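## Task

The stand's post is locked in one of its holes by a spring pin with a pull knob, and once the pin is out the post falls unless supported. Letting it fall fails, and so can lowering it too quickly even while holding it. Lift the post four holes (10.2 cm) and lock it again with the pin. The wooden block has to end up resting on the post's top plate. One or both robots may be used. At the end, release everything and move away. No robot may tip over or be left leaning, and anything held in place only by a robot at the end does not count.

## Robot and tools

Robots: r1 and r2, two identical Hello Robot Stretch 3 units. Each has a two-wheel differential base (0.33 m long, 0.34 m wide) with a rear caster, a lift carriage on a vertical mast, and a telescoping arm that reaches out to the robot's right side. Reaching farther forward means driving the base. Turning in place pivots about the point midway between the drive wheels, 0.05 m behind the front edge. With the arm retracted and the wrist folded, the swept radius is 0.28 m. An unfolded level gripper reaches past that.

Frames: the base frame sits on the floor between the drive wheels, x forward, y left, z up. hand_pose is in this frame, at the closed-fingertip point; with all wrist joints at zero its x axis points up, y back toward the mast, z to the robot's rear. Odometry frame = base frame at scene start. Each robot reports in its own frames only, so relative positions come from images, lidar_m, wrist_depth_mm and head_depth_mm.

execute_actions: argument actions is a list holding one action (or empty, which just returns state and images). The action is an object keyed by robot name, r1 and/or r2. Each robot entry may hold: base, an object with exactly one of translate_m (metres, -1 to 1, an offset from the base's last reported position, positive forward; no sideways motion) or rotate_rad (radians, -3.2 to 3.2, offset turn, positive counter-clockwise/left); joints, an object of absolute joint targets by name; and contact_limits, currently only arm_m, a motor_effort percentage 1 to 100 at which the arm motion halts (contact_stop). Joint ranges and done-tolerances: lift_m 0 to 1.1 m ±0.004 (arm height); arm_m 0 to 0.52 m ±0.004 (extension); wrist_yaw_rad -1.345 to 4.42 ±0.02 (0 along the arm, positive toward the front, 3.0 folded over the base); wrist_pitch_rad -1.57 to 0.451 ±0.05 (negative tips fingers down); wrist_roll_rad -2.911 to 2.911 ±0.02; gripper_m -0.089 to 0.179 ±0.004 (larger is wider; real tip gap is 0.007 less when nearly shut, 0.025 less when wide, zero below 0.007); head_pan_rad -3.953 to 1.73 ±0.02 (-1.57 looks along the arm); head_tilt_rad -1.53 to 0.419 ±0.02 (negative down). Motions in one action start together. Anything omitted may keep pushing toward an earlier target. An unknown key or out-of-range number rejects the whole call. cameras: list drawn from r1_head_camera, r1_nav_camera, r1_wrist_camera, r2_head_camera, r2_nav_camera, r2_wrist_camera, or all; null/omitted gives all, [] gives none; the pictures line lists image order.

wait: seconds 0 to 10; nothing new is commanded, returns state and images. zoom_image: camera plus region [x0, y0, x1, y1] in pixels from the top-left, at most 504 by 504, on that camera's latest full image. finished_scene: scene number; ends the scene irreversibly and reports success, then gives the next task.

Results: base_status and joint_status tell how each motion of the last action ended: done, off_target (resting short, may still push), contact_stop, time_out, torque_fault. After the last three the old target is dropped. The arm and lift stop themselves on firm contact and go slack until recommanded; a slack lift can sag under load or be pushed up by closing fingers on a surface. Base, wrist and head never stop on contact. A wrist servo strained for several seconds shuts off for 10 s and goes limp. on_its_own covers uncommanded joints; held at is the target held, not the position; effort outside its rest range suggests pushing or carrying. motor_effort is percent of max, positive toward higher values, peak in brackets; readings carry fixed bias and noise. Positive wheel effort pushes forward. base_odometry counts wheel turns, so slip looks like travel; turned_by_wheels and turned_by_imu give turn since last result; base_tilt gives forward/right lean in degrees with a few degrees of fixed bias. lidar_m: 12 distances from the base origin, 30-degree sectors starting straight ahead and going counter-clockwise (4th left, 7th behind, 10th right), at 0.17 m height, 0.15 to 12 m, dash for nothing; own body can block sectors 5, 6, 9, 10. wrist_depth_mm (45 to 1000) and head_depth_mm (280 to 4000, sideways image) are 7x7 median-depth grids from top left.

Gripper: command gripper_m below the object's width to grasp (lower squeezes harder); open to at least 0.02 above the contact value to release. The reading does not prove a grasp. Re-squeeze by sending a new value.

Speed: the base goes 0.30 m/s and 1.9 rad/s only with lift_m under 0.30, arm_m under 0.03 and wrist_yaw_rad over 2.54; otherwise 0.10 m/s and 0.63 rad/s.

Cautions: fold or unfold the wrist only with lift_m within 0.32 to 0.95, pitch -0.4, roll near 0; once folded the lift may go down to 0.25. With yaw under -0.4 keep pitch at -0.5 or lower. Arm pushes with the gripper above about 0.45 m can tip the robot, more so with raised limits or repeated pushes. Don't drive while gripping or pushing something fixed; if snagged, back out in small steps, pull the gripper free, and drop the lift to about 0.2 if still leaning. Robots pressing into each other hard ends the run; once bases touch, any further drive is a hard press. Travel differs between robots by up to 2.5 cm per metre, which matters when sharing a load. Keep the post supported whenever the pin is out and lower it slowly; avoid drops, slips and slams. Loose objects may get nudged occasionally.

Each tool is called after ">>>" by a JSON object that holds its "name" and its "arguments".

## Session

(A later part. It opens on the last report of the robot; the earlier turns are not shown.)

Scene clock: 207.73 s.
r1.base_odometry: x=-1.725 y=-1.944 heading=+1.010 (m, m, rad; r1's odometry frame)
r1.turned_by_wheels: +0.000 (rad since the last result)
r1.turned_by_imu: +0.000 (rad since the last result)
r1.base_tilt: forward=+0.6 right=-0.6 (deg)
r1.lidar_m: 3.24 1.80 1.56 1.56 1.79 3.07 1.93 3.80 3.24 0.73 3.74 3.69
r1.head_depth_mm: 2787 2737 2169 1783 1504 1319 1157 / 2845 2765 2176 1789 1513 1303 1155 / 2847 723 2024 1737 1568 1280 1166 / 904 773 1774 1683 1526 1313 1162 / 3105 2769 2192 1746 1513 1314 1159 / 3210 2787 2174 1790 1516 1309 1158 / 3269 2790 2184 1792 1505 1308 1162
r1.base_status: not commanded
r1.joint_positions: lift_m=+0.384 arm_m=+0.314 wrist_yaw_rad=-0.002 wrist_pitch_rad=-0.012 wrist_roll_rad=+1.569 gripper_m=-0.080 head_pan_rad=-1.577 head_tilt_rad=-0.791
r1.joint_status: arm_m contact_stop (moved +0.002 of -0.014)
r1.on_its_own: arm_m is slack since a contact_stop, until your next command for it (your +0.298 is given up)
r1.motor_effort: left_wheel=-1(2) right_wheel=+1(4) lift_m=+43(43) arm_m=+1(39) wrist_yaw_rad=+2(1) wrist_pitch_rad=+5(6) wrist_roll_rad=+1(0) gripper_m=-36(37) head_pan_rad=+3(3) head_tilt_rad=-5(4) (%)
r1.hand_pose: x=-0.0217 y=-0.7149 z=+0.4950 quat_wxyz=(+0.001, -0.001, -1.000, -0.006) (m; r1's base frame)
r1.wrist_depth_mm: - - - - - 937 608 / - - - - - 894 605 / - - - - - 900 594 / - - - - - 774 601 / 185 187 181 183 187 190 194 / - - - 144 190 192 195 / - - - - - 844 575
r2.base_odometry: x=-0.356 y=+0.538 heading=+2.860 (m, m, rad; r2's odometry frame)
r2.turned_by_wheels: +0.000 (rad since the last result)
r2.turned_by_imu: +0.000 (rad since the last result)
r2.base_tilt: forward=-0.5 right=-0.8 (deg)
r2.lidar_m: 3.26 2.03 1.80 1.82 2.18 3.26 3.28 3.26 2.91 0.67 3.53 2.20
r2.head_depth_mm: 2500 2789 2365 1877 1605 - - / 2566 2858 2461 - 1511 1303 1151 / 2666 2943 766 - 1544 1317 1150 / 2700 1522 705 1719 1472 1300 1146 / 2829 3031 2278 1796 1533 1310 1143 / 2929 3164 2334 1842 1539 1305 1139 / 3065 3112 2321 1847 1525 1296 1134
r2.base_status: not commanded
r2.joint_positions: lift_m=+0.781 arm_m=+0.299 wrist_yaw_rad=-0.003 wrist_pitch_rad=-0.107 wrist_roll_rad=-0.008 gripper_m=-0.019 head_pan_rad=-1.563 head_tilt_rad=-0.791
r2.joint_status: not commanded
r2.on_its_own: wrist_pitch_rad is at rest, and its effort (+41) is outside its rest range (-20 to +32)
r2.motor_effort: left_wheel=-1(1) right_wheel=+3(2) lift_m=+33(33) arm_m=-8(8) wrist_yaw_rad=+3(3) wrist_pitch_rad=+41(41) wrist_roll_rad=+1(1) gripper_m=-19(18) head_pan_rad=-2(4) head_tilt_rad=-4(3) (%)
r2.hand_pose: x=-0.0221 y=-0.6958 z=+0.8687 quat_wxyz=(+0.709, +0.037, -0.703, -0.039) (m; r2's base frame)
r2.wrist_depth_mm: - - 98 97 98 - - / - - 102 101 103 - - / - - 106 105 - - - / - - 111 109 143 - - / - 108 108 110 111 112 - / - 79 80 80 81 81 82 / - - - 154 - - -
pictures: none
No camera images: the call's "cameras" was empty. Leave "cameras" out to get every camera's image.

>>> {"name": "execute_actions", "arguments": {"actions": [{"r1":{"joints":{"arm_m":0.308,"gripper_m":-0.045}},"r2":{"joints":{"wrist_pitch_rad":0.002}}}], "cameras": []}}

>>> {"name": "execute_actions", "arguments": {"actions": [{"r2":{"joints":{"lift_m":0.797}}}], "cameras": ["r1_wrist_camera"]}}

Scene clock: 211.87 s.
r1.base_odometry: x=-1.725 y=-1.944 heading=+1.010 (m, m, rad; r1's odometry frame)
r1.turned_by_wheels: +0.000 (rad since the last result)
r1.turned_by_imu: +0.001 (rad since the last result)
r1.base_tilt: forward=+0.5 right=-0.5 (deg)
r1.lidar_m: 3.22 1.80 1.56 1.56 1.79 3.06 1.93 3.82 3.24 0.73 3.72 3.71
r1.head_depth_mm: 2799 2777 2143 1759 1522 1308 1162 / 2809 2784 2171 1778 1504 1311 1159 / 2886 723 2063 1723 1563 1283 1165 / 915 774 1778 1676 1499 1309 1169 / 3118 2783 2168 1725 1514 1321 1164 / 3209 2765 2169 1792 1503 1310 1157 / 3327 2806 2173 1794 1511 1313 1166
r1.base_status: not commanded
r1.joint_positions: lift_m=+0.384 arm_m=+0.309 wrist_yaw_rad=-0.001 wrist_pitch_rad=-0.012 wrist_roll_rad=+1.569 gripper_m=-0.041 head_pan_rad=-1.577 head_tilt_rad=-0.791
r1.joint_status: all done
r1.on_its_own: arm_m is at rest, and its effort (-19) is outside its rest range (-14 to +14)
r1.motor_effort: left_wheel=-1(0) right_wheel=+0(1) lift_m=+43(44) arm_m=-19(29) wrist_yaw_rad=+1(1) wrist_pitch_rad=+5(5) wrist_roll_rad=+0(1) gripper_m=-20(50) head_pan_rad=+3(3) head_tilt_rad=-5(5) (%)
r1.hand_pose: x=-0.0217 y=-0.7102 z=+0.4951 quat_wxyz=(+0.001, -0.001, -1.000, -0.006) (m; r1's base frame)
r1.wrist_depth_mm: - - - - - 911 613 / - - - - - 894 622 / - - - - - 887 600 / 999 - - - - 791 606 / 189 192 186 188 192 196 198 / - - - 148 195 198 200 / - - - - - 825 576
r2.base_odometry: x=-0.356 y=+0.538 heading=+2.860 (m, m, rad; r2's odometry frame)
r2.turned_by_wheels: +0.000 (rad since the last result)
r2.turned_by_imu: +0.000 (rad since the last result)
r2.base_tilt: forward=-0.6 right=-0.8 (deg)
r2.lidar_m: 3.27 2.03 1.81 1.82 2.18 3.26 3.27 3.28 2.90 0.67 3.51 2.21
r2.head_depth_mm: 2497 2798 2394 1889 1594 - - / 2567 2845 2453 - 1505 1304 1151 / 2647 2954 765 - 1547 1313 1150 / 2694 1527 702 1726 1474 1306 1146 / 2833 3035 2260 1806 1542 1310 1142 / 2927 3181 2349 1851 1533 1309 1137 / 3038 3134 2335 1859 1531 1298 1138
r2.base_status: not commanded
r2.joint_positions: lift_m=+0.781 arm_m=+0.299 wrist_yaw_rad=-0.003 wrist_pitch_rad=-0.106 wrist_roll_rad=-0.008 gripper_m=-0.019 head_pan_rad=-1.563 head_tilt_rad=-0.791
r2.joint_status: wrist_pitch_rad off_target (ended at -0.106, target +0.002)
r2.on_its_own: wrist_pitch_rad is at rest, and its effort (+41) is outside its rest range (-20 to +32)
r2.motor_effort: left_wheel=-2(1) right_wheel=+2(2) lift_m=+33(33) arm_m=-8(8) wrist_yaw_rad=+2(2) wrist_pitch_rad=+41(42) wrist_roll_rad=+1(1) gripper_m=-18(19) head_pan_rad=-3(1) head_tilt_rad=-4(3) (%)
r2.hand_pose: x=-0.0221 y=-0.6958 z=+0.8690 quat_wxyz=(+0.709, +0.037, -0.703, -0.038) (m; r2's base frame)
r2.wrist_depth_mm: - - 98 97 99 - - / - - 102 101 103 - - / - - 106 105 - - - / - - 111 109 143 - - / - 107 108 110 111 112 - / - 79 79 80 81 81 81 / - - - 154 - - -
pictures: none
No camera images: the call's "cameras" was empty. Leave "cameras" out to get every camera's image.

Scene clock: 212.70 s.
r1.base_odometry: x=-1.725 y=-1.944 heading=+1.010 (m, m, rad; r1's odometry frame)
r1.turned_by_wheels: +0.000 (rad since the last result)
r1.turned_by_imu: +0.000 (rad since the last result)
r1.base_tilt: forward=+0.6 right=-0.5 (deg)
r1.lidar_m: 3.22 1.80 1.56 1.56 1.79 3.07 1.92 3.78 3.24 0.73 3.71 3.70
r1.head_depth_mm: 2763 2747 2164 1762 1510 1312 1161 / 2890 2783 2163 1770 1520 1315 1159 / 2876 715 2121 1750 1557 1288 1156 / 899 751 1783 1691 1514 1318 1160 / 3087 2777 2178 1723 1509 1308 1161 / 3233 2794 2179 1782 1519 1313 1167 / 3297 2753 2203 1781 1508 1319 1165
r1.base_status: not commanded
r1.joint_positions: lift_m=+0.384 arm_m=+0.309 wrist_yaw_rad=-0.001 wrist_pitch_rad=-0.012 wrist_roll_rad=+1.569 gripper_m=-0.038 head_pan_rad=-1.577 head_tilt_rad=-0.791
r1.joint_status: not commanded
r1.on_its_own: gripper_m is held at -0.039, not at your -0.045, by its stall guard, which is still easing; arm_m is at rest, and its effort (-20) is outside its rest range (-14 to +14)
r1.motor_effort: left_wheel=-1(1) right_wheel=+0(0) lift_m=+42(44) arm_m=-20(20) wrist_yaw_rad=+4(1) wrist_pitch_rad=+5(5) wrist_roll_rad=+1(0) gripper_m=-22(22) head_pan_rad=+3(3) head_tilt_rad=-4(4) (%)
r1.hand_pose: x=-0.0217 y=-0.7101 z=+0.4950 quat_wxyz=(+0.001, -0.001, -1.000, -0.006) (m; r1's base frame)
r1.wrist_depth_mm: - - - - - 911 614 / - - - - - 900 610 / - - - - - 910 605 / - - - - - 751 595 / 188 191 186 188 192 195 199 / - - - 148 195 198 201 / - - - - - 860 574
r2.base_odometry: x=-0.356 y=+0.538 heading=+2.860 (m, m, rad; r2's odometry frame)
r2.turned_by_wheels: +0.000 (rad since the last result)
r2.turned_by_imu: +0.000 (rad since the last result)
r2.base_tilt: forward=-0.6 right=-0.8 (deg)
r2.lidar_m: 3.26 2.02 1.81 1.82 2.18 3.26 3.29 3.26 2.90 0.66 3.51 2.20
r2.head_depth_mm: 2482 2768 2389 1938 1595 - - / 2568 2866 2487 - 1507 1310 1148 / 2659 2943 764 1768 1548 1316 1149 / 2715 1477 700 1721 1473 1299 1142 / 2882 3081 2259 1798 1532 1314 1141 / 2933 3163 2337 1835 1526 1311 1140 / 2999 3129 2335 1832 1523 1304 1139
r2.base_status: not commanded
r2.joint_positions: lift_m=+0.796 arm_m=+0.299 wrist_yaw_rad=-0.003 wrist_pitch_rad=-0.104 wrist_roll_rad=-0.008 gripper_m=-0.019 head_pan_rad=-1.563 head_tilt_rad=-0.791
r2.joint_status: all done
r2.on_its_own: wrist_pitch_rad is at rest, and its effort (+41) is outside its rest range (-20 to +32)
r2.motor_effort: left_wheel=-1(2) right_wheel=+2(2) lift_m=+32(34) arm_m=-8(7) wrist_yaw_rad=+2(2) wrist_pitch_rad=+41(41) wrist_roll_rad=+1(1) gripper_m=-19(19) head_pan_rad=-2(2) head_tilt_rad=-5(4) (%)
r2.hand_pose: x=-0.0221 y=-0.6959 z=+0.8844 quat_wxyz=(+0.709, +0.036, -0.703, -0.038) (m; r2's base frame)
r2.wrist_depth_mm: - - 98 97 99 - - / - - 103 101 102 - - / - - 106 105 - - - / - - 111 109 143 - - / - 107 109 110 110 111 - / - 79 79 80 80 81 81 / - - - 154 - - -
pictures: r1_wrist_camera
Images, in order (width x height): r1_wrist_camera 644x364.

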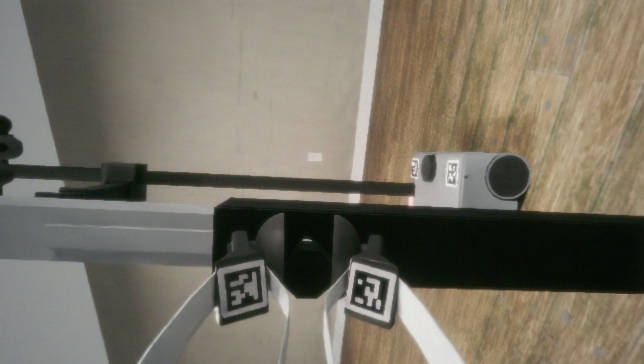

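>>> {"name": "execute_actions", "arguments": {"actions": [{"r2":{"joints":{"lift_m":0.848}}}], "cameras": []}}

>>> {"name": "execute_actions", "arguments": {"actions": [{"r1":{"joints":{"gripper_m":0.05}},"r2":{"joints":{"wrist_pitch_rad":0}}}], "cameras": []}}

>>> {"name": "execute_actions", "arguments": {"actions": [{"r1":{"joints":{"arm_m":0.2}},"r2":{"joints":{"lift_m":0.86}}}], "cameras": []}}

>>> {"name": "execute_actions", "arguments": {"actions": [{"r2":{"joints":{"lift_m":0.866}}}], "cameras": ["r1_head_camera"]}}

Scene clock: 216.70 s.
r1.base_odometry: x=-1.725 y=-1.944 heading=+1.010 (m, m, rad; r1's odometry frame)
r1.turned_by_wheels: +0.000 (rad since the last result)
r1.turned_by_imu: +0.001 (rad since the last result)
r1.base_tilt: forward=+0.6 right=-0.6 (deg)
r1.lidar_m: 3.23 1.80 1.56 1.56 1.79 3.07 1.92 3.80 3.24 0.73 3.70 3.68
r1.head_depth_mm: 2768 2778 2174 1802 1510 1316 1153 / 2881 2662 2129 1788 1512 1304 1166 / 829 691 2105 1743 1556 1285 1164 / 833 731 1791 1689 1518 1316 1163 / 3113 2789 2176 1720 1502 1321 1158 / 3200 2755 2211 1800 1506 1321 1170 / 3295 2716 2189 1803 1514 1319 1160
r1.base_status: not commanded
r1.joint_positions: lift_m=+0.384 arm_m=+0.309 wrist_yaw_rad=-0.001 wrist_pitch_rad=-0.012 wrist_roll_rad=+1.569 gripper_m=-0.033 head_pan_rad=-1.577 head_tilt_rad=-0.791
r1.joint_status: not commanded
r1.on_its_own: gripper_m is held at -0.034, not at your -0.045, by its stall guard, which is not easing now; arm_m is at rest, and its effort (-18) is outside its rest range (-14 to +14)
r1.motor_effort: left_wheel=-1(1) right_wheel=+0(0) lift_m=+43(44) arm_m=-18(19) wrist_yaw_rad=+2(2) wrist_pitch_rad=+5(5) wrist_roll_rad=+0(0) gripper_m=-20(21) head_pan_rad=+3(3) head_tilt_rad=-5(3) (%)
r1.hand_pose: x=-0.0217 y=-0.7101 z=+0.4949 quat_wxyz=(+0.001, -0.001, -1.000, -0.007) (m; r1's base frame)
r1.wrist_depth_mm: - - - - - 911 617 / - - - - - 893 615 / - - - - - 916 594 / 1000 - - - - 757 607 / 188 192 186 189 193 196 198 / - - - 148 193 197 203 / - - - - - 869 588
r2.base_odometry: x=-0.356 y=+0.538 heading=+2.860 (m, m, rad; r2's odometry frame)
r2.turned_by_wheels: +0.000 (rad since the last result)
r2.turned_by_imu: +0.000 (rad since the last result)
r2.base_tilt: forward=-0.5 right=-0.8 (deg)
r2.lidar_m: 3.25 2.02 1.81 1.82 2.19 3.26 3.28 3.27 2.90 0.66 3.52 2.20
r2.head_depth_mm: 2484 2803 2469 - - - 1130 / 2559 2843 - 1827 1550 1327 1154 / 2644 2830 - 1819 1538 1318 1140 / 2704 636 1173 1205 1474 1305 1145 / 2817 3019 2263 1796 1537 1305 1139 / 2917 3160 2334 1848 1532 1302 1139 / 3043 3129 2321 1844 1520 1304 1136
r2.base_status: not commanded
r2.joint_positions: lift_m=+0.847 arm_m=+0.299 wrist_yaw_rad=-0.003 wrist_pitch_rad=-0.104 wrist_roll_rad=-0.008 gripper_m=-0.019 head_pan_rad=-1.563 head_tilt_rad=-0.791
r2.joint_status: all done
r2.on_its_own: wrist_pitch_rad is at rest, and its effort (+41) is outside its rest range (-20 to +32)
r2.motor_effort: left_wheel=-2(1) right_wheel=+2(2) lift_m=+32(32) arm_m=-7(8) wrist_yaw_rad=+2(2) wrist_pitch_rad=+41(41) wrist_roll_rad=+1(1) gripper_m=-19(19) head_pan_rad=-2(3) head_tilt_rad=-5(4) (%)
r2.hand_pose: x=-0.0221 y=-0.6959 z=+0.9355 quat_wxyz=(+0.709, +0.036, -0.703, -0.038) (m; r2's base frame)
r2.wrist_depth_mm: - - 98 97 99 - - / - - 102 101 102 - - / - - 106 105 - - - / - - 111 109 143 - - / - 107 108 109 110 112 - / - 79 79 80 80 81 81 / - - - 154 - - -
pictures: none
No camera images: the call's "cameras" was empty. Leave "cameras" out to get every camera's image.

Scene clock: 218.03 s.
r1.base_odometry: x=-1.725 y=-1.944 heading=+1.010 (m, m, rad; r1's odometry frame)
r1.turned_by_wheels: +0.000 (rad since the last result)
r1.turned_by_imu: +0.000 (rad since the last result)
r1.base_tilt: forward=+0.4 right=-0.7 (deg)
r1.lidar_m: 3.22 1.80 1.56 1.56 1.79 3.05 1.92 3.80 3.24 0.73 3.71 3.70
r1.head_depth_mm: 2797 2750 2167 1789 1495 1319 1162 / 2873 2649 2147 1782 1513 1311 1165 / 827 692 2110 1745 1543 1271 1164 / 837 732 1779 1704 1517 1304 1161 / 3102 2762 2169 1744 1510 1302 1164 / 3171 2784 2154 1791 1509 1314 1166 / 3299 2783 2172 1770 1522 1313 1168
r1.base_status: not commanded
r1.joint_positions: lift_m=+0.384 arm_m=+0.308 wrist_yaw_rad=-0.002 wrist_pitch_rad=-0.018 wrist_roll_rad=+1.569 gripper_m=+0.050 head_pan_rad=-1.577 head_tilt_rad=-0.791
r1.joint_status: all done
r1.motor_effort: left_wheel=-1(1) right_wheel=+1(1) lift_m=+44(43) arm_m=-6(19) wrist_yaw_rad=+1(3) wrist_pitch_rad=+8(8) wrist_roll_rad=+0(0) gripper_m=+1(80) head_pan_rad=+3(3) head_tilt_rad=-4(4) (%)
r1.hand_pose: x=-0.0218 y=-0.7091 z=+0.4934 quat_wxyz=(+0.001, -0.001, -1.000, -0.009) (m; r1's base frame)
r1.wrist_depth_mm: - - - - - 896 591 / - - - - - 878 613 / - - - - - 858 587 / - - - - - 785 590 / 187 192 189 190 194 197 201 / - - - - 196 200 203 / - - - - - 816 588
r2.base_odometry: x=-0.356 y=+0.538 heading=+2.860 (m, m, rad; r2's odometry frame)
r2.turned_by_wheels: +0.000 (rad since the last result)
r2.turned_by_imu: +0.000 (rad since the last result)
r2.base_tilt: forward=-0.5 right=-0.7 (deg)
r2.lidar_m: 3.26 2.03 1.81 1.82 2.19 3.27 3.27 3.27 2.91 0.66 3.54 2.20
r2.head_depth_mm: 2492 2771 2503 - - - 1133 / 2587 2859 - 1821 1542 1325 1155 / 2643 2871 - 1807 1548 1318 1150 / 2681 635 1172 1214 1472 1298 1140 / 2850 3041 2275 1814 1534 1313 1147 / 2931 3148 2333 1844 1532 1309 1138 / 3037 3170 2321 1836 1533 1308 1142
r2.base_status: not commanded
r2.joint_positions: lift_m=+0.847 arm_m=+0.299 wrist_yaw_rad=-0.003 wrist_pitch_rad=-0.104 wrist_roll_rad=-0.008 gripper_m=-0.019 head_pan_rad=-1.563 head_tilt_rad=-0.791
r2.joint_status: wrist_pitch_rad off_target (ended at -0.104, target +0.000)
r2.on_its_own: wrist_pitch_rad is at rest, and its effort (+40) is outside its rest range (-20 to +32)
r2.motor_effort: left_wheel=-1(2) right_wheel=+2(2) lift_m=+32(32) arm_m=-7(7) wrist_yaw_rad=+2(2) wrist_pitch_rad=+40(40) wrist_roll_rad=+1(1) gripper_m=-19(19) head_pan_rad=-3(4) head_tilt_rad=-5(4) (%)
r2.hand_pose: x=-0.0221 y=-0.6959 z=+0.9355 quat_wxyz=(+0.709, +0.036, -0.703, -0.038) (m; r2's base frame)
r2.wrist_depth_mm: - - 98 97 99 - - / - - 102 101 103 - - / - - 106 105 - - - / - - 111 109 143 - - / - 107 108 109 110 111 - / - 79 79 80 80 80 81 / - - - 154 - - -
pictures: none
No camera images: the call's "cameras" was empty. Leave "cameras" out to get every camera's image.

Scene clock: 220.07 s.
r1.base_odometry: x=-1.725 y=-1.944 heading=+1.010 (m, m, rad; r1's odometry frame)
r1.turned_by_wheels: +0.000 (rad since the last result)
r1.turned_by_imu: +0.000 (rad since the last result)
r1.base_tilt: forward=+0.4 right=-0.6 (deg)
r1.lidar_m: 3.22 1.80 1.56 1.56 1.78 3.06 1.93 3.78 3.25 0.73 3.72 3.70
r1.head_depth_mm: 2793 2766 2178 1786 1501 1312 1162 / 2869 2680 2165 1795 1501 1329 1167 / 643 737 2114 1737 1508 - 1138 / 844 758 1794 1695 1510 1289 1167 / 3104 2762 2193 1740 1511 1316 1161 / 3206 2786 2179 1792 1513 1318 1161 / 3306 2732 2192 1792 1517 1312 1170
r1.base_status: not commanded
r1.joint_positions: lift_m=+0.384 arm_m=+0.200 wrist_yaw_rad=-0.002 wrist_pitch_rad=-0.019 wrist_roll_rad=+1.569 gripper_m=+0.050 head_pan_rad=-1.577 head_tilt_rad=-0.791
r1.joint_status: all done
r1.motor_effort: left_wheel=-1(1) right_wheel=+1(1) lift_m=+43(43) arm_m=-7(9) wrist_yaw_rad=+1(2) wrist_pitch_rad=+8(8) wrist_roll_rad=+0(0) gripper_m=+0(1) head_pan_rad=+3(2) head_tilt_rad=-4(4) (%)
r1.hand_pose: x=-0.0218 y=-0.6011 z=+0.4932 quat_wxyz=(+0.001, -0.001, -1.000, -0.010) (m; r1's base frame)
r1.wrist_depth_mm: - - - - - 903 610 / - - - - - 858 595 / - - - - - 857 591 / 293 300 305 301 330 777 547 / - - - - 914 719 314 / - - - - - 846 581 / - - - - - 811 579
r2.base_odometry: x=-0.356 y=+0.538 heading=+2.860 (m, m, rad; r2's odometry frame)
r2.turned_by_wheels: +0.000 (rad since the last result)
r2.turned_by_imu: +0.000 (rad since the last result)
r2.base_tilt: forward=-0.5 right=-0.7 (deg)
r2.lidar_m: 3.28 2.03 1.81 1.82 2.18 3.26 3.27 3.26 2.90 0.66 3.54 2.21
r2.head_depth_mm: 2483 2794 2479 - - 1294 1134 / 2519 2865 - 1826 1553 1324 1147 / 2643 2869 - 1821 1545 1316 1148 / 2648 635 1251 1707 1471 1306 1147 / 2806 3028 2337 1808 1539 1311 1146 / 2932 3141 2346 1853 1526 1307 1143 / 3029 3173 2322 1845 1535 1302 1140
r2.base_status: not commanded
r2.joint_positions: lift_m=+0.859 arm_m=+0.299 wrist_yaw_rad=-0.003 wrist_pitch_rad=-0.120 wrist_roll_rad=-0.008 gripper_m=-0.019 head_pan_rad=-1.563 head_tilt_rad=-0.791
r2.joint_status: all done
r2.on_its_own: wrist_pitch_rad is at rest, and its effort (+46) is outside its rest range (-20 to +32)
r2.motor_effort: left_wheel=-2(1) right_wheel=+2(1) lift_m=+34(34) arm_m=-8(7) wrist_yaw_rad=+3(3) wrist_pitch_rad=+46(48) wrist_roll_rad=+1(1) gripper_m=-19(20) head_pan_rad=-4(2) head_tilt_rad=-5(5) (%)
r2.hand_pose: x=-0.0221 y=-0.6951 z=+0.9432 quat_wxyz=(+0.709, +0.042, -0.703, -0.044) (m; r2's base frame)
r2.wrist_depth_mm: - - 97 96 98 - - / - - 102 100 102 - - / - - 106 104 - - - / - - 111 109 144 - - / - 110 111 112 113 114 - / 85 81 82 83 83 83 84 / - - - 155 - - -
pictures: none
No camera images: the call's "cameras" was empty. Leave "cameras" out to get every camera's image.

Scene clock: 220.80 s.
r1.base_odometry: x=-1.725 y=-1.944 heading=+1.010 (m, m, rad; r1's odometry frame)
r1.turned_by_wheels: +0.000 (rad since the last result)
r1.turned_by_imu: +0.000 (rad since the last result)
r1.base_tilt: forward=+0.4 right=-0.7 (deg)
r1.lidar_m: 3.22 1.80 1.56 1.56 1.79 3.08 1.93 3.79 3.23 0.73 3.72 3.70
r1.head_depth_mm: 2792 2802 2156 1774 1518 1308 1161 / 2834 2654 2151 1787 1507 1336 1171 / 635 723 2091 1737 1508 - 1142 / 853 752 1784 1686 1512 1299 1160 / 3049 2789 2170 1733 1516 1306 1159 / 3213 2758 2179 1785 1521 1325 1158 / 3302 2762 2147 1792 1517 1317 1163
r1.base_status: not commanded
r1.joint_positions: lift_m=+0.384 arm_m=+0.200 wrist_yaw_rad=-0.002 wrist_pitch_rad=-0.019 wrist_roll_rad=+1.569 gripper_m=+0.050 head_pan_rad=-1.577 head_tilt_rad=-0.791
r1.joint_status: not commanded
r1.motor_effort: left_wheel=-1(1) right_wheel=+1(1) lift_m=+44(43) arm_m=-7(7) wrist_yaw_rad=+1(2) wrist_pitch_rad=+8(8) wrist_roll_rad=+0(0) gripper_m=+0(1) head_pan_rad=+3(3) head_tilt_rad=-4(5) (%)
r1.hand_pose: x=-0.0218 y=-0.6011 z=+0.4932 quat_wxyz=(+0.001, -0.001, -1.000, -0.010) (m; r1's base frame)
r1.wrist_depth_mm: - - - - - 904 594 / - - - - - 877 600 / - - - - - 901 592 / 295 298 300 303 329 763 544 / - - - - 893 717 320 / - - - - - 853 584 / - - - - - 801 575
r2.base_odometry: x=-0.356 y=+0.538 heading=+2.860 (m, m, rad; r2's odometry frame)
r2.turned_by_wheels: +0.000 (rad since the last result)
r2.turned_by_imu: +0.000 (rad since the last result)
r2.base_tilt: forward=-0.5 right=-0.7 (deg)
r2.lidar_m: 3.26 2.02 1.81 1.82 2.19 3.27 3.28 3.29 2.91 0.67 3.50 2.21
r2.head_depth_mm: 2470 2763 2489 - - 1292 1136 / 2547 2897 - 1832 1551 1324 1150 / 2642 2842 - 1823 1547 1328 1149 / 2629 634 1252 1691 1471 1304 1145 / 2841 3019 2348 1814 1536 1311 1139 / 2913 3139 2344 1865 1531 1304 1137 / 3045 3109 2318 1833 1529 1304 1136
r2.base_status: not commanded
r2.joint_positions: lift_m=+0.865 arm_m=+0.299 wrist_yaw_rad=-0.003 wrist_pitch_rad=-0.124 wrist_roll_rad=-0.008 gripper_m=-0.019 head_pan_rad=-1.563 head_tilt_rad=-0.791
r2.joint_status: all done
r2.on_its_own: wrist_pitch_rad is at rest, and its effort (+48) is outside its rest range (-20 to +32)
r2.motor_effort: left_wheel=-1(2) right_wheel=+1(1) lift_m=+34(32) arm_m=-8(8) wrist_yaw_rad=+3(2) wrist_pitch_rad=+48(48) wrist_roll_rad=+1(1) gripper_m=-19(19) head_pan_rad=-2(4) head_tilt_rad=-4(4) (%)
r2.hand_pose: x=-0.0221 y=-0.6949 z=+0.9484 quat_wxyz=(+0.709, +0.043, -0.703, -0.045) (m; r2's base frame)
r2.wrist_depth_mm: - - 97 96 98 - - / - - 102 100 102 - - / - - 106 104 - - - / - - 111 109 144 - - / - 111 112 112 113 115 - / 86 82 83 83 84 84 85 / - - - 155 - - -
pictures: r1_head_camera (sideways: a quarter turn clockwise sets it upright)
Images, in order (width x height): r1_head_camera 896x504.

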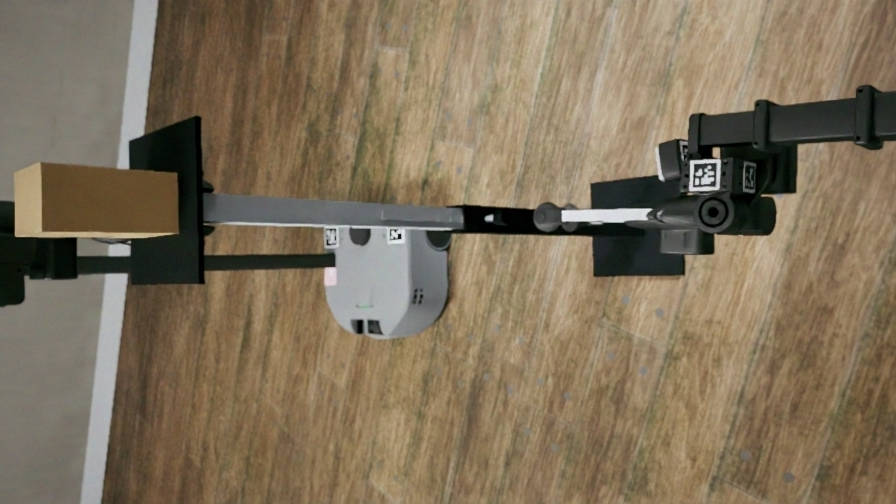

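Test by lowering a little.

>>> {"name": "execute_actions", "arguments": {"actions": [{"r2":{"joints":{"lift_m":0.857,"wrist_pitch_rad":0.002}}}], "cameras": []}}

>>> {"name": "execute_actions", "arguments": {"actions": [{"r2":{"joints":{"lift_m":0.85}}}], "cameras": []}}

>>> {"name": "execute_actions", "arguments": {"actions": [{"r2":{"joints":{"lift_m":0.843}}}], "cameras": ["r1_head_camera"]}}

Scene clock: 223.53 s.
r1.base_odometry: x=-1.725 y=-1.944 heading=+1.010 (m, m, rad; r1's odometry frame)
r1.turned_by_wheels: +0.000 (rad since the last result)
r1.turned_by_imu: +0.000 (rad since the last result)
r1.base_tilt: forward=+0.5 right=-0.6 (deg)
r1.lidar_m: 3.24 1.80 1.56 1.56 1.79 3.06 1.92 3.77 3.24 0.73 3.71 3.69
r1.head_depth_mm: 2761 2750 2152 1772 1529 1311 1158 / 2882 2673 2186 1773 1524 1342 1173 / 636 721 2110 1739 1507 - 1140 / 845 754 1802 1695 1512 1295 1161 / 3119 2770 2177 1732 1514 1299 1167 / 3143 2809 2172 1794 1516 1320 1164 / 3352 2778 2171 1772 1511 1315 1161
r1.base_status: not commanded
r1.joint_positions: lift_m=+0.384 arm_m=+0.200 wrist_yaw_rad=-0.002 wrist_pitch_rad=-0.019 wrist_roll_rad=+1.569 gripper_m=+0.050 head_pan_rad=-1.577 head_tilt_rad=-0.791
r1.joint_status: not commanded
r1.motor_effort: left_wheel=-1(1) right_wheel=+1(1) lift_m=+44(43) arm_m=-7(7) wrist_yaw_rad=+2(3) wrist_pitch_rad=+8(8) wrist_roll_rad=+0(0) gripper_m=+1(0) head_pan_rad=+3(2) head_tilt_rad=-5(4) (%)
r1.hand_pose: x=-0.0218 y=-0.6011 z=+0.4932 quat_wxyz=(+0.001, -0.001, -1.000, -0.010) (m; r1's base frame)
r1.wrist_depth_mm: - - - - - 863 612 / - - - - - 919 593 / - - - - - 899 599 / 291 299 301 303 328 770 543 / - - - - 907 731 318 / - - - - - 850 574 / - - - - - 800 584
r2.base_odometry: x=-0.356 y=+0.538 heading=+2.860 (m, m, rad; r2's odometry frame)
r2.turned_by_wheels: +0.000 (rad since the last result)
r2.turned_by_imu: +0.000 (rad since the last result)
r2.base_tilt: forward=-0.5 right=-0.8 (deg)
r2.lidar_m: 3.26 2.02 1.82 1.81 2.19 3.25 3.27 3.27 2.91 0.67 3.54 2.21
r2.head_depth_mm: 2496 2793 2508 - - 1300 1131 / 2579 2859 - 1823 1556 1320 1148 / 2608 2840 - 1806 1550 1325 1151 / 2681 635 1253 1704 1471 1298 1148 / 2836 2997 2321 1805 1542 1313 1145 / 2964 3177 2327 1850 1532 1308 1141 / 3079 3153 2333 1847 1527 1298 1141
r2.base_status: not commanded
r2.joint_positions: lift_m=+0.857 arm_m=+0.299 wrist_yaw_rad=-0.003 wrist_pitch_rad=-0.097 wrist_roll_rad=-0.008 gripper_m=-0.019 head_pan_rad=-1.563 head_tilt_rad=-0.791
r2.joint_status: wrist_pitch_rad off_target (ended at -0.097, target +0.002); the others done
r2.on_its_own: wrist_pitch_rad is at rest, and its effort (+38) is outside its rest range (-20 to +32)
r2.motor_effort: left_wheel=-2(1) right_wheel=+1(2) lift_m=+22(33) arm_m=-8(8) wrist_yaw_rad=+2(3) wrist_pitch_rad=+38(47) wrist_roll_rad=+1(1) gripper_m=-19(19) head_pan_rad=-4(3) head_tilt_rad=-4(5) (%)
r2.hand_pose: x=-0.0221 y=-0.6963 z=+0.9469 quat_wxyz=(+0.709, +0.034, -0.703, -0.035) (m; r2's base frame)
r2.wrist_depth_mm: - - 98 98 99 - - / - - 103 101 103 - - / - - 107 105 - - - / - - 111 110 142 - - / - 106 107 108 109 110 - / - 77 78 79 79 79 80 / - - - 154 - - -
pictures: none
No camera images: the call's "cameras" was empty. Leave "cameras" out to get every camera's image.

Scene clock: 224.20 s.
r1.base_odometry: x=-1.725 y=-1.944 heading=+1.010 (m, m, rad; r1's odometry frame)
r1.turned_by_wheels: +0.000 (rad since the last result)
r1.turned_by_imu: +0.000 (rad since the last result)
r1.base_tilt: forward=+0.4 right=-0.7 (deg)
r1.lidar_m: 3.23 1.80 1.56 1.56 1.79 3.08 1.92 3.81 3.24 0.73 3.73 3.69
r1.head_depth_mm: 2796 2758 2166 1776 1516 1308 1158 / 2845 2647 2159 1782 1508 1345 1167 / 635 726 2097 1730 1512 - 1145 / 836 757 1785 1693 1509 1288 1158 / 3085 2712 2169 1726 1505 1316 1165 / 3205 2774 2185 1786 1513 1313 1162 / 3339 2795 2185 1799 1506 1322 1165
r1.base_status: not commanded
r1.joint_positions: lift_m=+0.384 arm_m=+0.200 wrist_yaw_rad=-0.002 wrist_pitch_rad=-0.019 wrist_roll_rad=+1.569 gripper_m=+0.050 head_pan_rad=-1.577 head_tilt_rad=-0.791
r1.joint_status: not commanded
r1.motor_effort: left_wheel=-1(1) right_wheel=+1(1) lift_m=+43(42) arm_m=-7(7) wrist_yaw_rad=+3(2) wrist_pitch_rad=+8(8) wrist_roll_rad=+0(0) gripper_m=+0(2) head_pan_rad=+3(3) head_tilt_rad=-4(4) (%)
r1.hand_pose: x=-0.0218 y=-0.6011 z=+0.4932 quat_wxyz=(+0.001, -0.001, -1.000, -0.010) (m; r1's base frame)
r1.wrist_depth_mm: - - - - - 881 599 / - - - - - 874 600 / - - - - - 867 594 / 298 303 303 302 331 764 537 / - - - - 909 710 321 / - - - - - 847 589 / - - - - - 811 582
r2.base_odometry: x=-0.356 y=+0.538 heading=+2.860 (m, m, rad; r2's odometry frame)
r2.turned_by_wheels: +0.000 (rad since the last result)
r2.turned_by_imu: +0.000 (rad since the last result)
r2.base_tilt: forward=-0.5 right=-0.7 (deg)
r2.lidar_m: 3.28 2.02 1.81 1.82 2.18 3.26 3.28 3.27 2.89 0.67 3.49 2.20
r2.head_depth_mm: 2471 2800 2491 - - 1296 1133 / 2523 2853 - 1844 1543 1319 1151 / 2655 2810 - 1821 1544 1323 1150 / 2688 635 1254 1705 1470 1300 1146 / 2821 3030 2347 1809 1539 1315 1136 / 2940 3165 2336 1855 1538 1312 1142 / 3055 3117 2329 1846 1533 1300 1134
r2.base_status: not commanded
r2.joint_positions: lift_m=+0.850 arm_m=+0.299 wrist_yaw_rad=-0.003 wrist_pitch_rad=-0.081 wrist_roll_rad=-0.008 gripper_m=-0.019 head_pan_rad=-1.563 head_tilt_rad=-0.791
r2.joint_status: all done
r2.motor_effort: left_wheel=-2(1) right_wheel=+1(2) lift_m=+20(22) arm_m=-7(8) wrist_yaw_rad=+2(2) wrist_pitch_rad=+32(38) wrist_roll_rad=+1(1) gripper_m=-19(19) head_pan_rad=-1(1) head_tilt_rad=-5(4) (%)
r2.hand_pose: x=-0.0221 y=-0.6970 z=+0.9442 quat_wxyz=(+0.710, +0.028, -0.703, -0.030) (m; r2's base frame)
r2.wrist_depth_mm: - - 100 99 100 - - / - - 103 102 104 - - / - - 107 106 - - - / - - 111 110 140 - - / - 103 104 105 106 107 - / - 75 75 75 76 76 77 / - - - 153 - - -
pictures: none
No camera images: the call's "cameras" was empty. Leave "cameras" out to get every camera's image.

Scene clock: 224.87 s.
r1.base_odometry: x=-1.725 y=-1.944 heading=+1.010 (m, m, rad; r1's odometry frame)
r1.turned_by_wheels: +0.000 (rad since the last result)
r1.turned_by_imu: +0.000 (rad since the last result)
r1.base_tilt: forward=+0.5 right=-0.7 (deg)
r1.lidar_m: 3.25 1.79 1.55 1.56 1.79 3.05 1.93 3.78 3.24 0.73 3.73 3.69
r1.head_depth_mm: 2761 2782 2165 1776 1510 1317 1164 / 2883 2666 2169 1776 1503 1350 1176 / 635 727 2080 1732 1520 - 1149 / 842 731 1789 1676 1508 1298 1165 / 3090 2760 2184 1714 1520 1312 1165 / 3181 2779 2180 1786 1512 1312 1160 / 3358 2749 2189 1789 1517 1312 1170
r1.base_status: not commanded
r1.joint_positions: lift_m=+0.384 arm_m=+0.200 wrist_yaw_rad=-0.002 wrist_pitch_rad=-0.019 wrist_roll_rad=+1.569 gripper_m=+0.050 head_pan_rad=-1.577 head_tilt_rad=-0.791
r1.joint_status: not commanded
r1.motor_effort: left_wheel=-1(1) right_wheel=+1(1) lift_m=+43(43) arm_m=-7(7) wrist_yaw_rad=+2(1) wrist_pitch_rad=+8(8) wrist_roll_rad=+0(0) gripper_m=+1(1) head_pan_rad=+3(3) head_tilt_rad=-4(4) (%)
r1.hand_pose: x=-0.0218 y=-0.6011 z=+0.4932 quat_wxyz=(+0.001, -0.001, -1.000, -0.010) (m; r1's base frame)
r1.wrist_depth_mm: - - - - - 885 615 / - - - - - 912 606 / - - - - - 885 593 / 292 298 301 298 332 765 541 / - - - - 892 699 320 / - - - - - 861 571 / - - - - - 813 576
r2.base_odometry: x=-0.356 y=+0.538 heading=+2.860 (m, m, rad; r2's odometry frame)
r2.turned_by_wheels: +0.000 (rad since the last result)
r2.turned_by_imu: +0.000 (rad since the last result)
r2.base_tilt: forward=-0.5 right=-0.9 (deg)
r2.lidar_m: 3.23 2.03 1.81 1.82 2.18 3.27 3.28 3.27 2.90 0.67 3.50 2.21
r2.head_depth_mm: 2493 2760 2460 - - - 1131 / 2608 2837 2671 1808 1539 1314 1153 / 2636 2848 - 1811 1550 1315 1143 / 2674 635 1259 1705 1473 1302 1149 / 2831 3066 2338 1810 1539 1310 1145 / 2932 3206 2351 1853 1531 1310 1144 / 3053 3170 2317 1857 1528 1308 1138
r2.base_status: not commanded
r2.joint_positions: lift_m=+0.843 arm_m=+0.298 wrist_yaw_rad=-0.003 wrist_pitch_rad=-0.057 wrist_roll_rad=-0.008 gripper_m=-0.019 head_pan_rad=-1.563 head_tilt_rad=-0.791
r2.joint_status: all done
r2.motor_effort: left_wheel=-1(1) right_wheel=+1(2) lift_m=+18(19) arm_m=-5(7) wrist_yaw_rad=+2(2) wrist_pitch_rad=+23(32) wrist_roll_rad=+1(1) gripper_m=-18(19) head_pan_rad=-2(3) head_tilt_rad=-4(5) (%)
r2.hand_pose: x=-0.0221 y=-0.6978 z=+0.9433 quat_wxyz=(+0.710, +0.020, -0.704, -0.021) (m; r2's base frame)
r2.wrist_depth_mm: - - 102 101 102 - - / - - 105 104 105 - - / - - 109 107 - - - / - - 112 110 138 - - / - 99 100 101 102 103 - / - 75 75 75 76 76 77 / - - - 152 - - -
pictures: r1_head_camera (sideways: a quarter turn clockwise sets it upright)
Images, in order (width x height): r1_head_camera 896x504.

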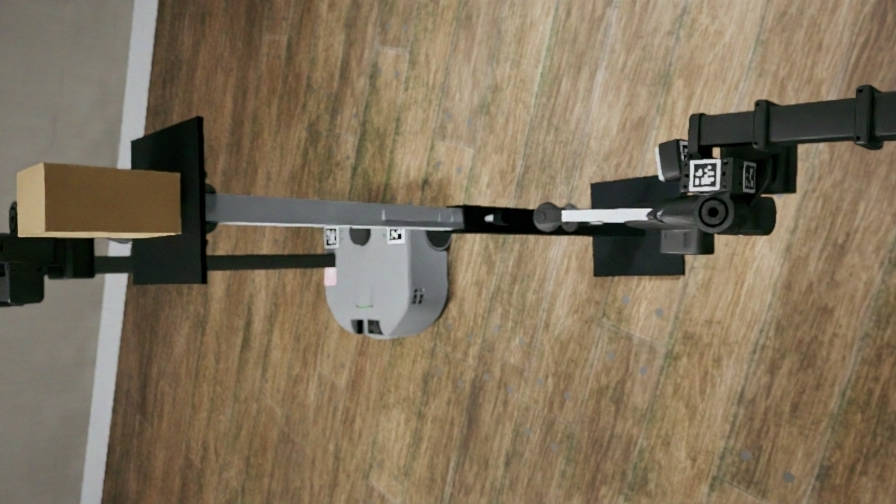

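Locked.

>>> {"name": "execute_actions", "arguments": {"actions": [{"r2":{"joints":{"lift_m":0.83,"gripper_m":0.08}},"r1":{"joints":{"arm_m":0.0}}}], "cameras": []}}

>>> {"name": "execute_actions", "arguments": {"actions": [{"r2":{"joints":{"arm_m":0.0}}}], "cameras": ["r1_head_camera"]}}

>>> {"name": "finished_scene", "arguments": {"scene": 1}}

Scene clock: 230.60 s.
r1.base_odometry: x=-1.725 y=-1.944 heading=+1.010 (m, m, rad; r1's odometry frame)
r1.turned_by_wheels: +0.000 (rad since the last result)
r1.turned_by_imu: +0.001 (rad since the last result)
r1.base_tilt: forward=+0.5 right=-0.7 (deg)
r1.lidar_m: 3.22 1.80 1.56 1.56 1.79 3.05 1.93 3.77 3.23 0.73 3.72 3.69
r1.head_depth_mm: 2742 2768 2154 1780 1531 1313 1162 / 2837 2659 2164 1770 1518 1319 1159 / 635 726 2113 1726 1507 1307 1185 / 850 730 1788 1690 1466 1311 1189 / 3107 2771 2166 1741 1512 1314 1161 / 3242 2749 2173 1778 1517 1319 1159 / 3236 2758 2178 1783 1505 1320 1166
r1.base_status: not commanded
r1.joint_positions: lift_m=+0.384 arm_m=+0.002 wrist_yaw_rad=-0.001 wrist_pitch_rad=-0.020 wrist_roll_rad=+1.569 gripper_m=+0.050 head_pan_rad=-1.577 head_tilt_rad=-0.791
r1.joint_status: all done
joint sent to its limit — the command would take r1.arm_m past its lower limit, so that joint was sent only as far as its limit.
r1.motor_effort: left_wheel=-1(1) right_wheel=+1(1) lift_m=+43(43) arm_m=-6(3) wrist_yaw_rad=+1(1) wrist_pitch_rad=+8(8) wrist_roll_rad=+0(0) gripper_m=+1(1) head_pan_rad=+3(3) head_tilt_rad=-4(4) (%)
r1.hand_pose: x=-0.0217 y=-0.4028 z=+0.4931 quat_wxyz=(+0.001, -0.001, -1.000, -0.010) (m; r1's base frame)
r1.wrist_depth_mm: - - - - - 891 606 / - - - - - 915 600 / - - - - - 853 589 / 749 - - 496 - 528 527 / - - - - - 858 574 / - - - - - 846 581 / - - - - - 811 568
r2.base_odometry: x=-0.356 y=+0.538 heading=+2.860 (m, m, rad; r2's odometry frame)
r2.turned_by_wheels: +0.000 (rad since the last result)
r2.turned_by_imu: +0.001 (rad since the last result)
r2.base_tilt: forward=-0.5 right=-0.9 (deg)
r2.lidar_m: 3.28 2.02 1.81 1.82 2.18 3.26 3.28 3.31 2.91 0.67 3.52 2.20
r2.head_depth_mm: 2473 2787 2415 1948 - - - / 2578 2830 2592 1821 1537 1320 1149 / 2663 2788 - 1788 1554 1318 1150 / 2669 635 1855 1725 1483 1303 1152 / 2827 3043 2347 1802 1534 1309 1150 / 2953 3197 2336 1860 1535 1302 1138 / 3038 3147 2321 1853 1524 1299 1143
r2.base_status: not commanded
r2.joint_positions: lift_m=+0.830 arm_m=+0.298 wrist_yaw_rad=-0.003 wrist_pitch_rad=-0.014 wrist_roll_rad=-0.008 gripper_m=+0.080 head_pan_rad=-1.563 head_tilt_rad=-0.791
r2.joint_status: all done
r2.motor_effort: left_wheel=-1(2) right_wheel=+1(2) lift_m=+16(18) arm_m=+2(5) wrist_yaw_rad=+3(3) wrist_pitch_rad=+6(22) wrist_roll_rad=+1(1) gripper_m=+0(78) head_pan_rad=-2(3) head_tilt_rad=-5(4) (%)
r2.hand_pose: x=-0.0221 y=-0.6987 z=+0.9415 quat_wxyz=(+0.710, +0.004, -0.704, -0.006) (m; r2's base frame)
r2.wrist_depth_mm: - - 105 104 106 - - / - - 108 107 108 - - / - - 110 110 - - - / - - 124 112 129 - - / - 87 88 90 90 91 102 / - 75 75 145 76 - - / - - - 150 - - -
pictures: none
No camera images: the call's "cameras" was empty. Leave "cameras" out to get every camera's image.

Scene clock: 234.00 s.
r1.base_odometry: x=-1.725 y=-1.944 heading=+1.010 (m, m, rad; r1's odometry frame)
r1.turned_by_wheels: +0.000 (rad since the last result)
r1.turned_by_imu: +0.001 (rad since the last result)
r1.base_tilt: forward=+0.5 right=-0.5 (deg)
r1.lidar_m: 3.22 1.80 1.56 1.56 1.79 3.06 1.93 3.78 3.25 0.73 3.72 3.70
r1.head_depth_mm: 2772 2746 2161 1785 1503 1317 1162 / 2809 2637 2160 1780 1502 1314 1160 / 635 726 2103 1723 1509 1314 1179 / 1073 759 1785 1693 1479 1311 1185 / 3088 2780 2180 1734 1514 1311 1162 / 3182 2830 2167 1778 1507 1316 1166 / 3289 2769 2162 1805 1520 1315 1171
r1.base_status: not commanded
r1.joint_positions: lift_m=+0.384 arm_m=+0.002 wrist_yaw_rad=-0.001 wrist_pitch_rad=-0.020 wrist_roll_rad=+1.569 gripper_m=+0.050 head_pan_rad=-1.577 head_tilt_rad=-0.791
r1.joint_status: not commanded
r1.motor_effort: left_wheel=-1(1) right_wheel=+0(1) lift_m=+44(43) arm_m=-7(7) wrist_yaw_rad=+3(3) wrist_pitch_rad=+8(8) wrist_roll_rad=+0(0) gripper_m=+1(1) head_pan_rad=+3(3) head_tilt_rad=-4(5) (%)
r1.hand_pose: x=-0.0217 y=-0.4028 z=+0.4931 quat_wxyz=(+0.001, -0.001, -1.000, -0.010) (m; r1's base frame)
r1.wrist_depth_mm: - - - - - 880 607 / - - - - - 889 603 / - - - - - 874 582 / - - - 512 - 535 535 / - - - - - 852 580 / - - - - - 846 590 / - - - - - 809 579
r2.base_odometry: x=-0.356 y=+0.538 heading=+2.860 (m, m, rad; r2's odometry frame)
r2.turned_by_wheels: +0.000 (rad since the last result)
r2.turned_by_imu: +0.000 (rad since the last result)
r2.base_tilt: forward=-0.5 right=-0.9 (deg)
r2.lidar_m: 3.24 2.03 1.81 1.81 2.19 3.26 3.27 3.26 2.91 0.67 3.52 2.21
r2.head_depth_mm: 2477 2795 2378 1872 1557 - - / 2577 2856 2381 1882 1562 - - / 2619 2812 2279 1914 1548 - - / 2670 637 1399 1692 1581 1290 1119 / 2826 3025 2348 1803 1546 1303 1145 / 2935 3164 2324 1846 1542 1304 1138 / 3045 3159 2346 1849 1523 1304 1135
r2.base_status: not commanded
r2.joint_positions: lift_m=+0.830 arm_m=+0.002 wrist_yaw_rad=-0.001 wrist_pitch_rad=-0.015 wrist_roll_rad=-0.008 gripper_m=+0.080 head_pan_rad=-1.563 head_tilt_rad=-0.791
r2.joint_status: all done
joint sent to its limit — the command would take r2.arm_m past its lower limit, so that joint was sent only as far as its limit.
r2.motor_effort: left_wheel=-1(1) right_wheel=+1(0) lift_m=+17(16) arm_m=-3(3) wrist_yaw_rad=+1(3) wrist_pitch_rad=+7(6) wrist_roll_rad=+1(1) gripper_m=+0(1) head_pan_rad=-1(1) head_tilt_rad=-4(5) (%)
r2.hand_pose: x=-0.0217 y=-0.4030 z=+0.9412 quat_wxyz=(+0.710, +0.005, -0.704, -0.006) (m; r2's base frame)
r2.wrist_depth_mm: - - - - - - - / - - - 398 - - - / - - - 406 - - - / - - - - - - - / - - - - - - - / - - - - - - - / - - - - - - -
pictures: r1_head_camera (sideways: a quarter turn clockwise sets it upright)
Images, in order (width x height): r1_head_camera 896x504.

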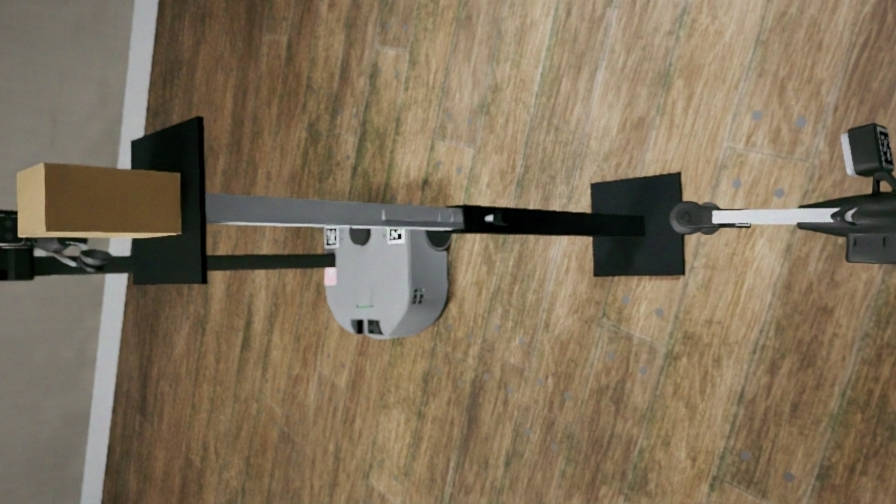

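The scene is finished: the task was done.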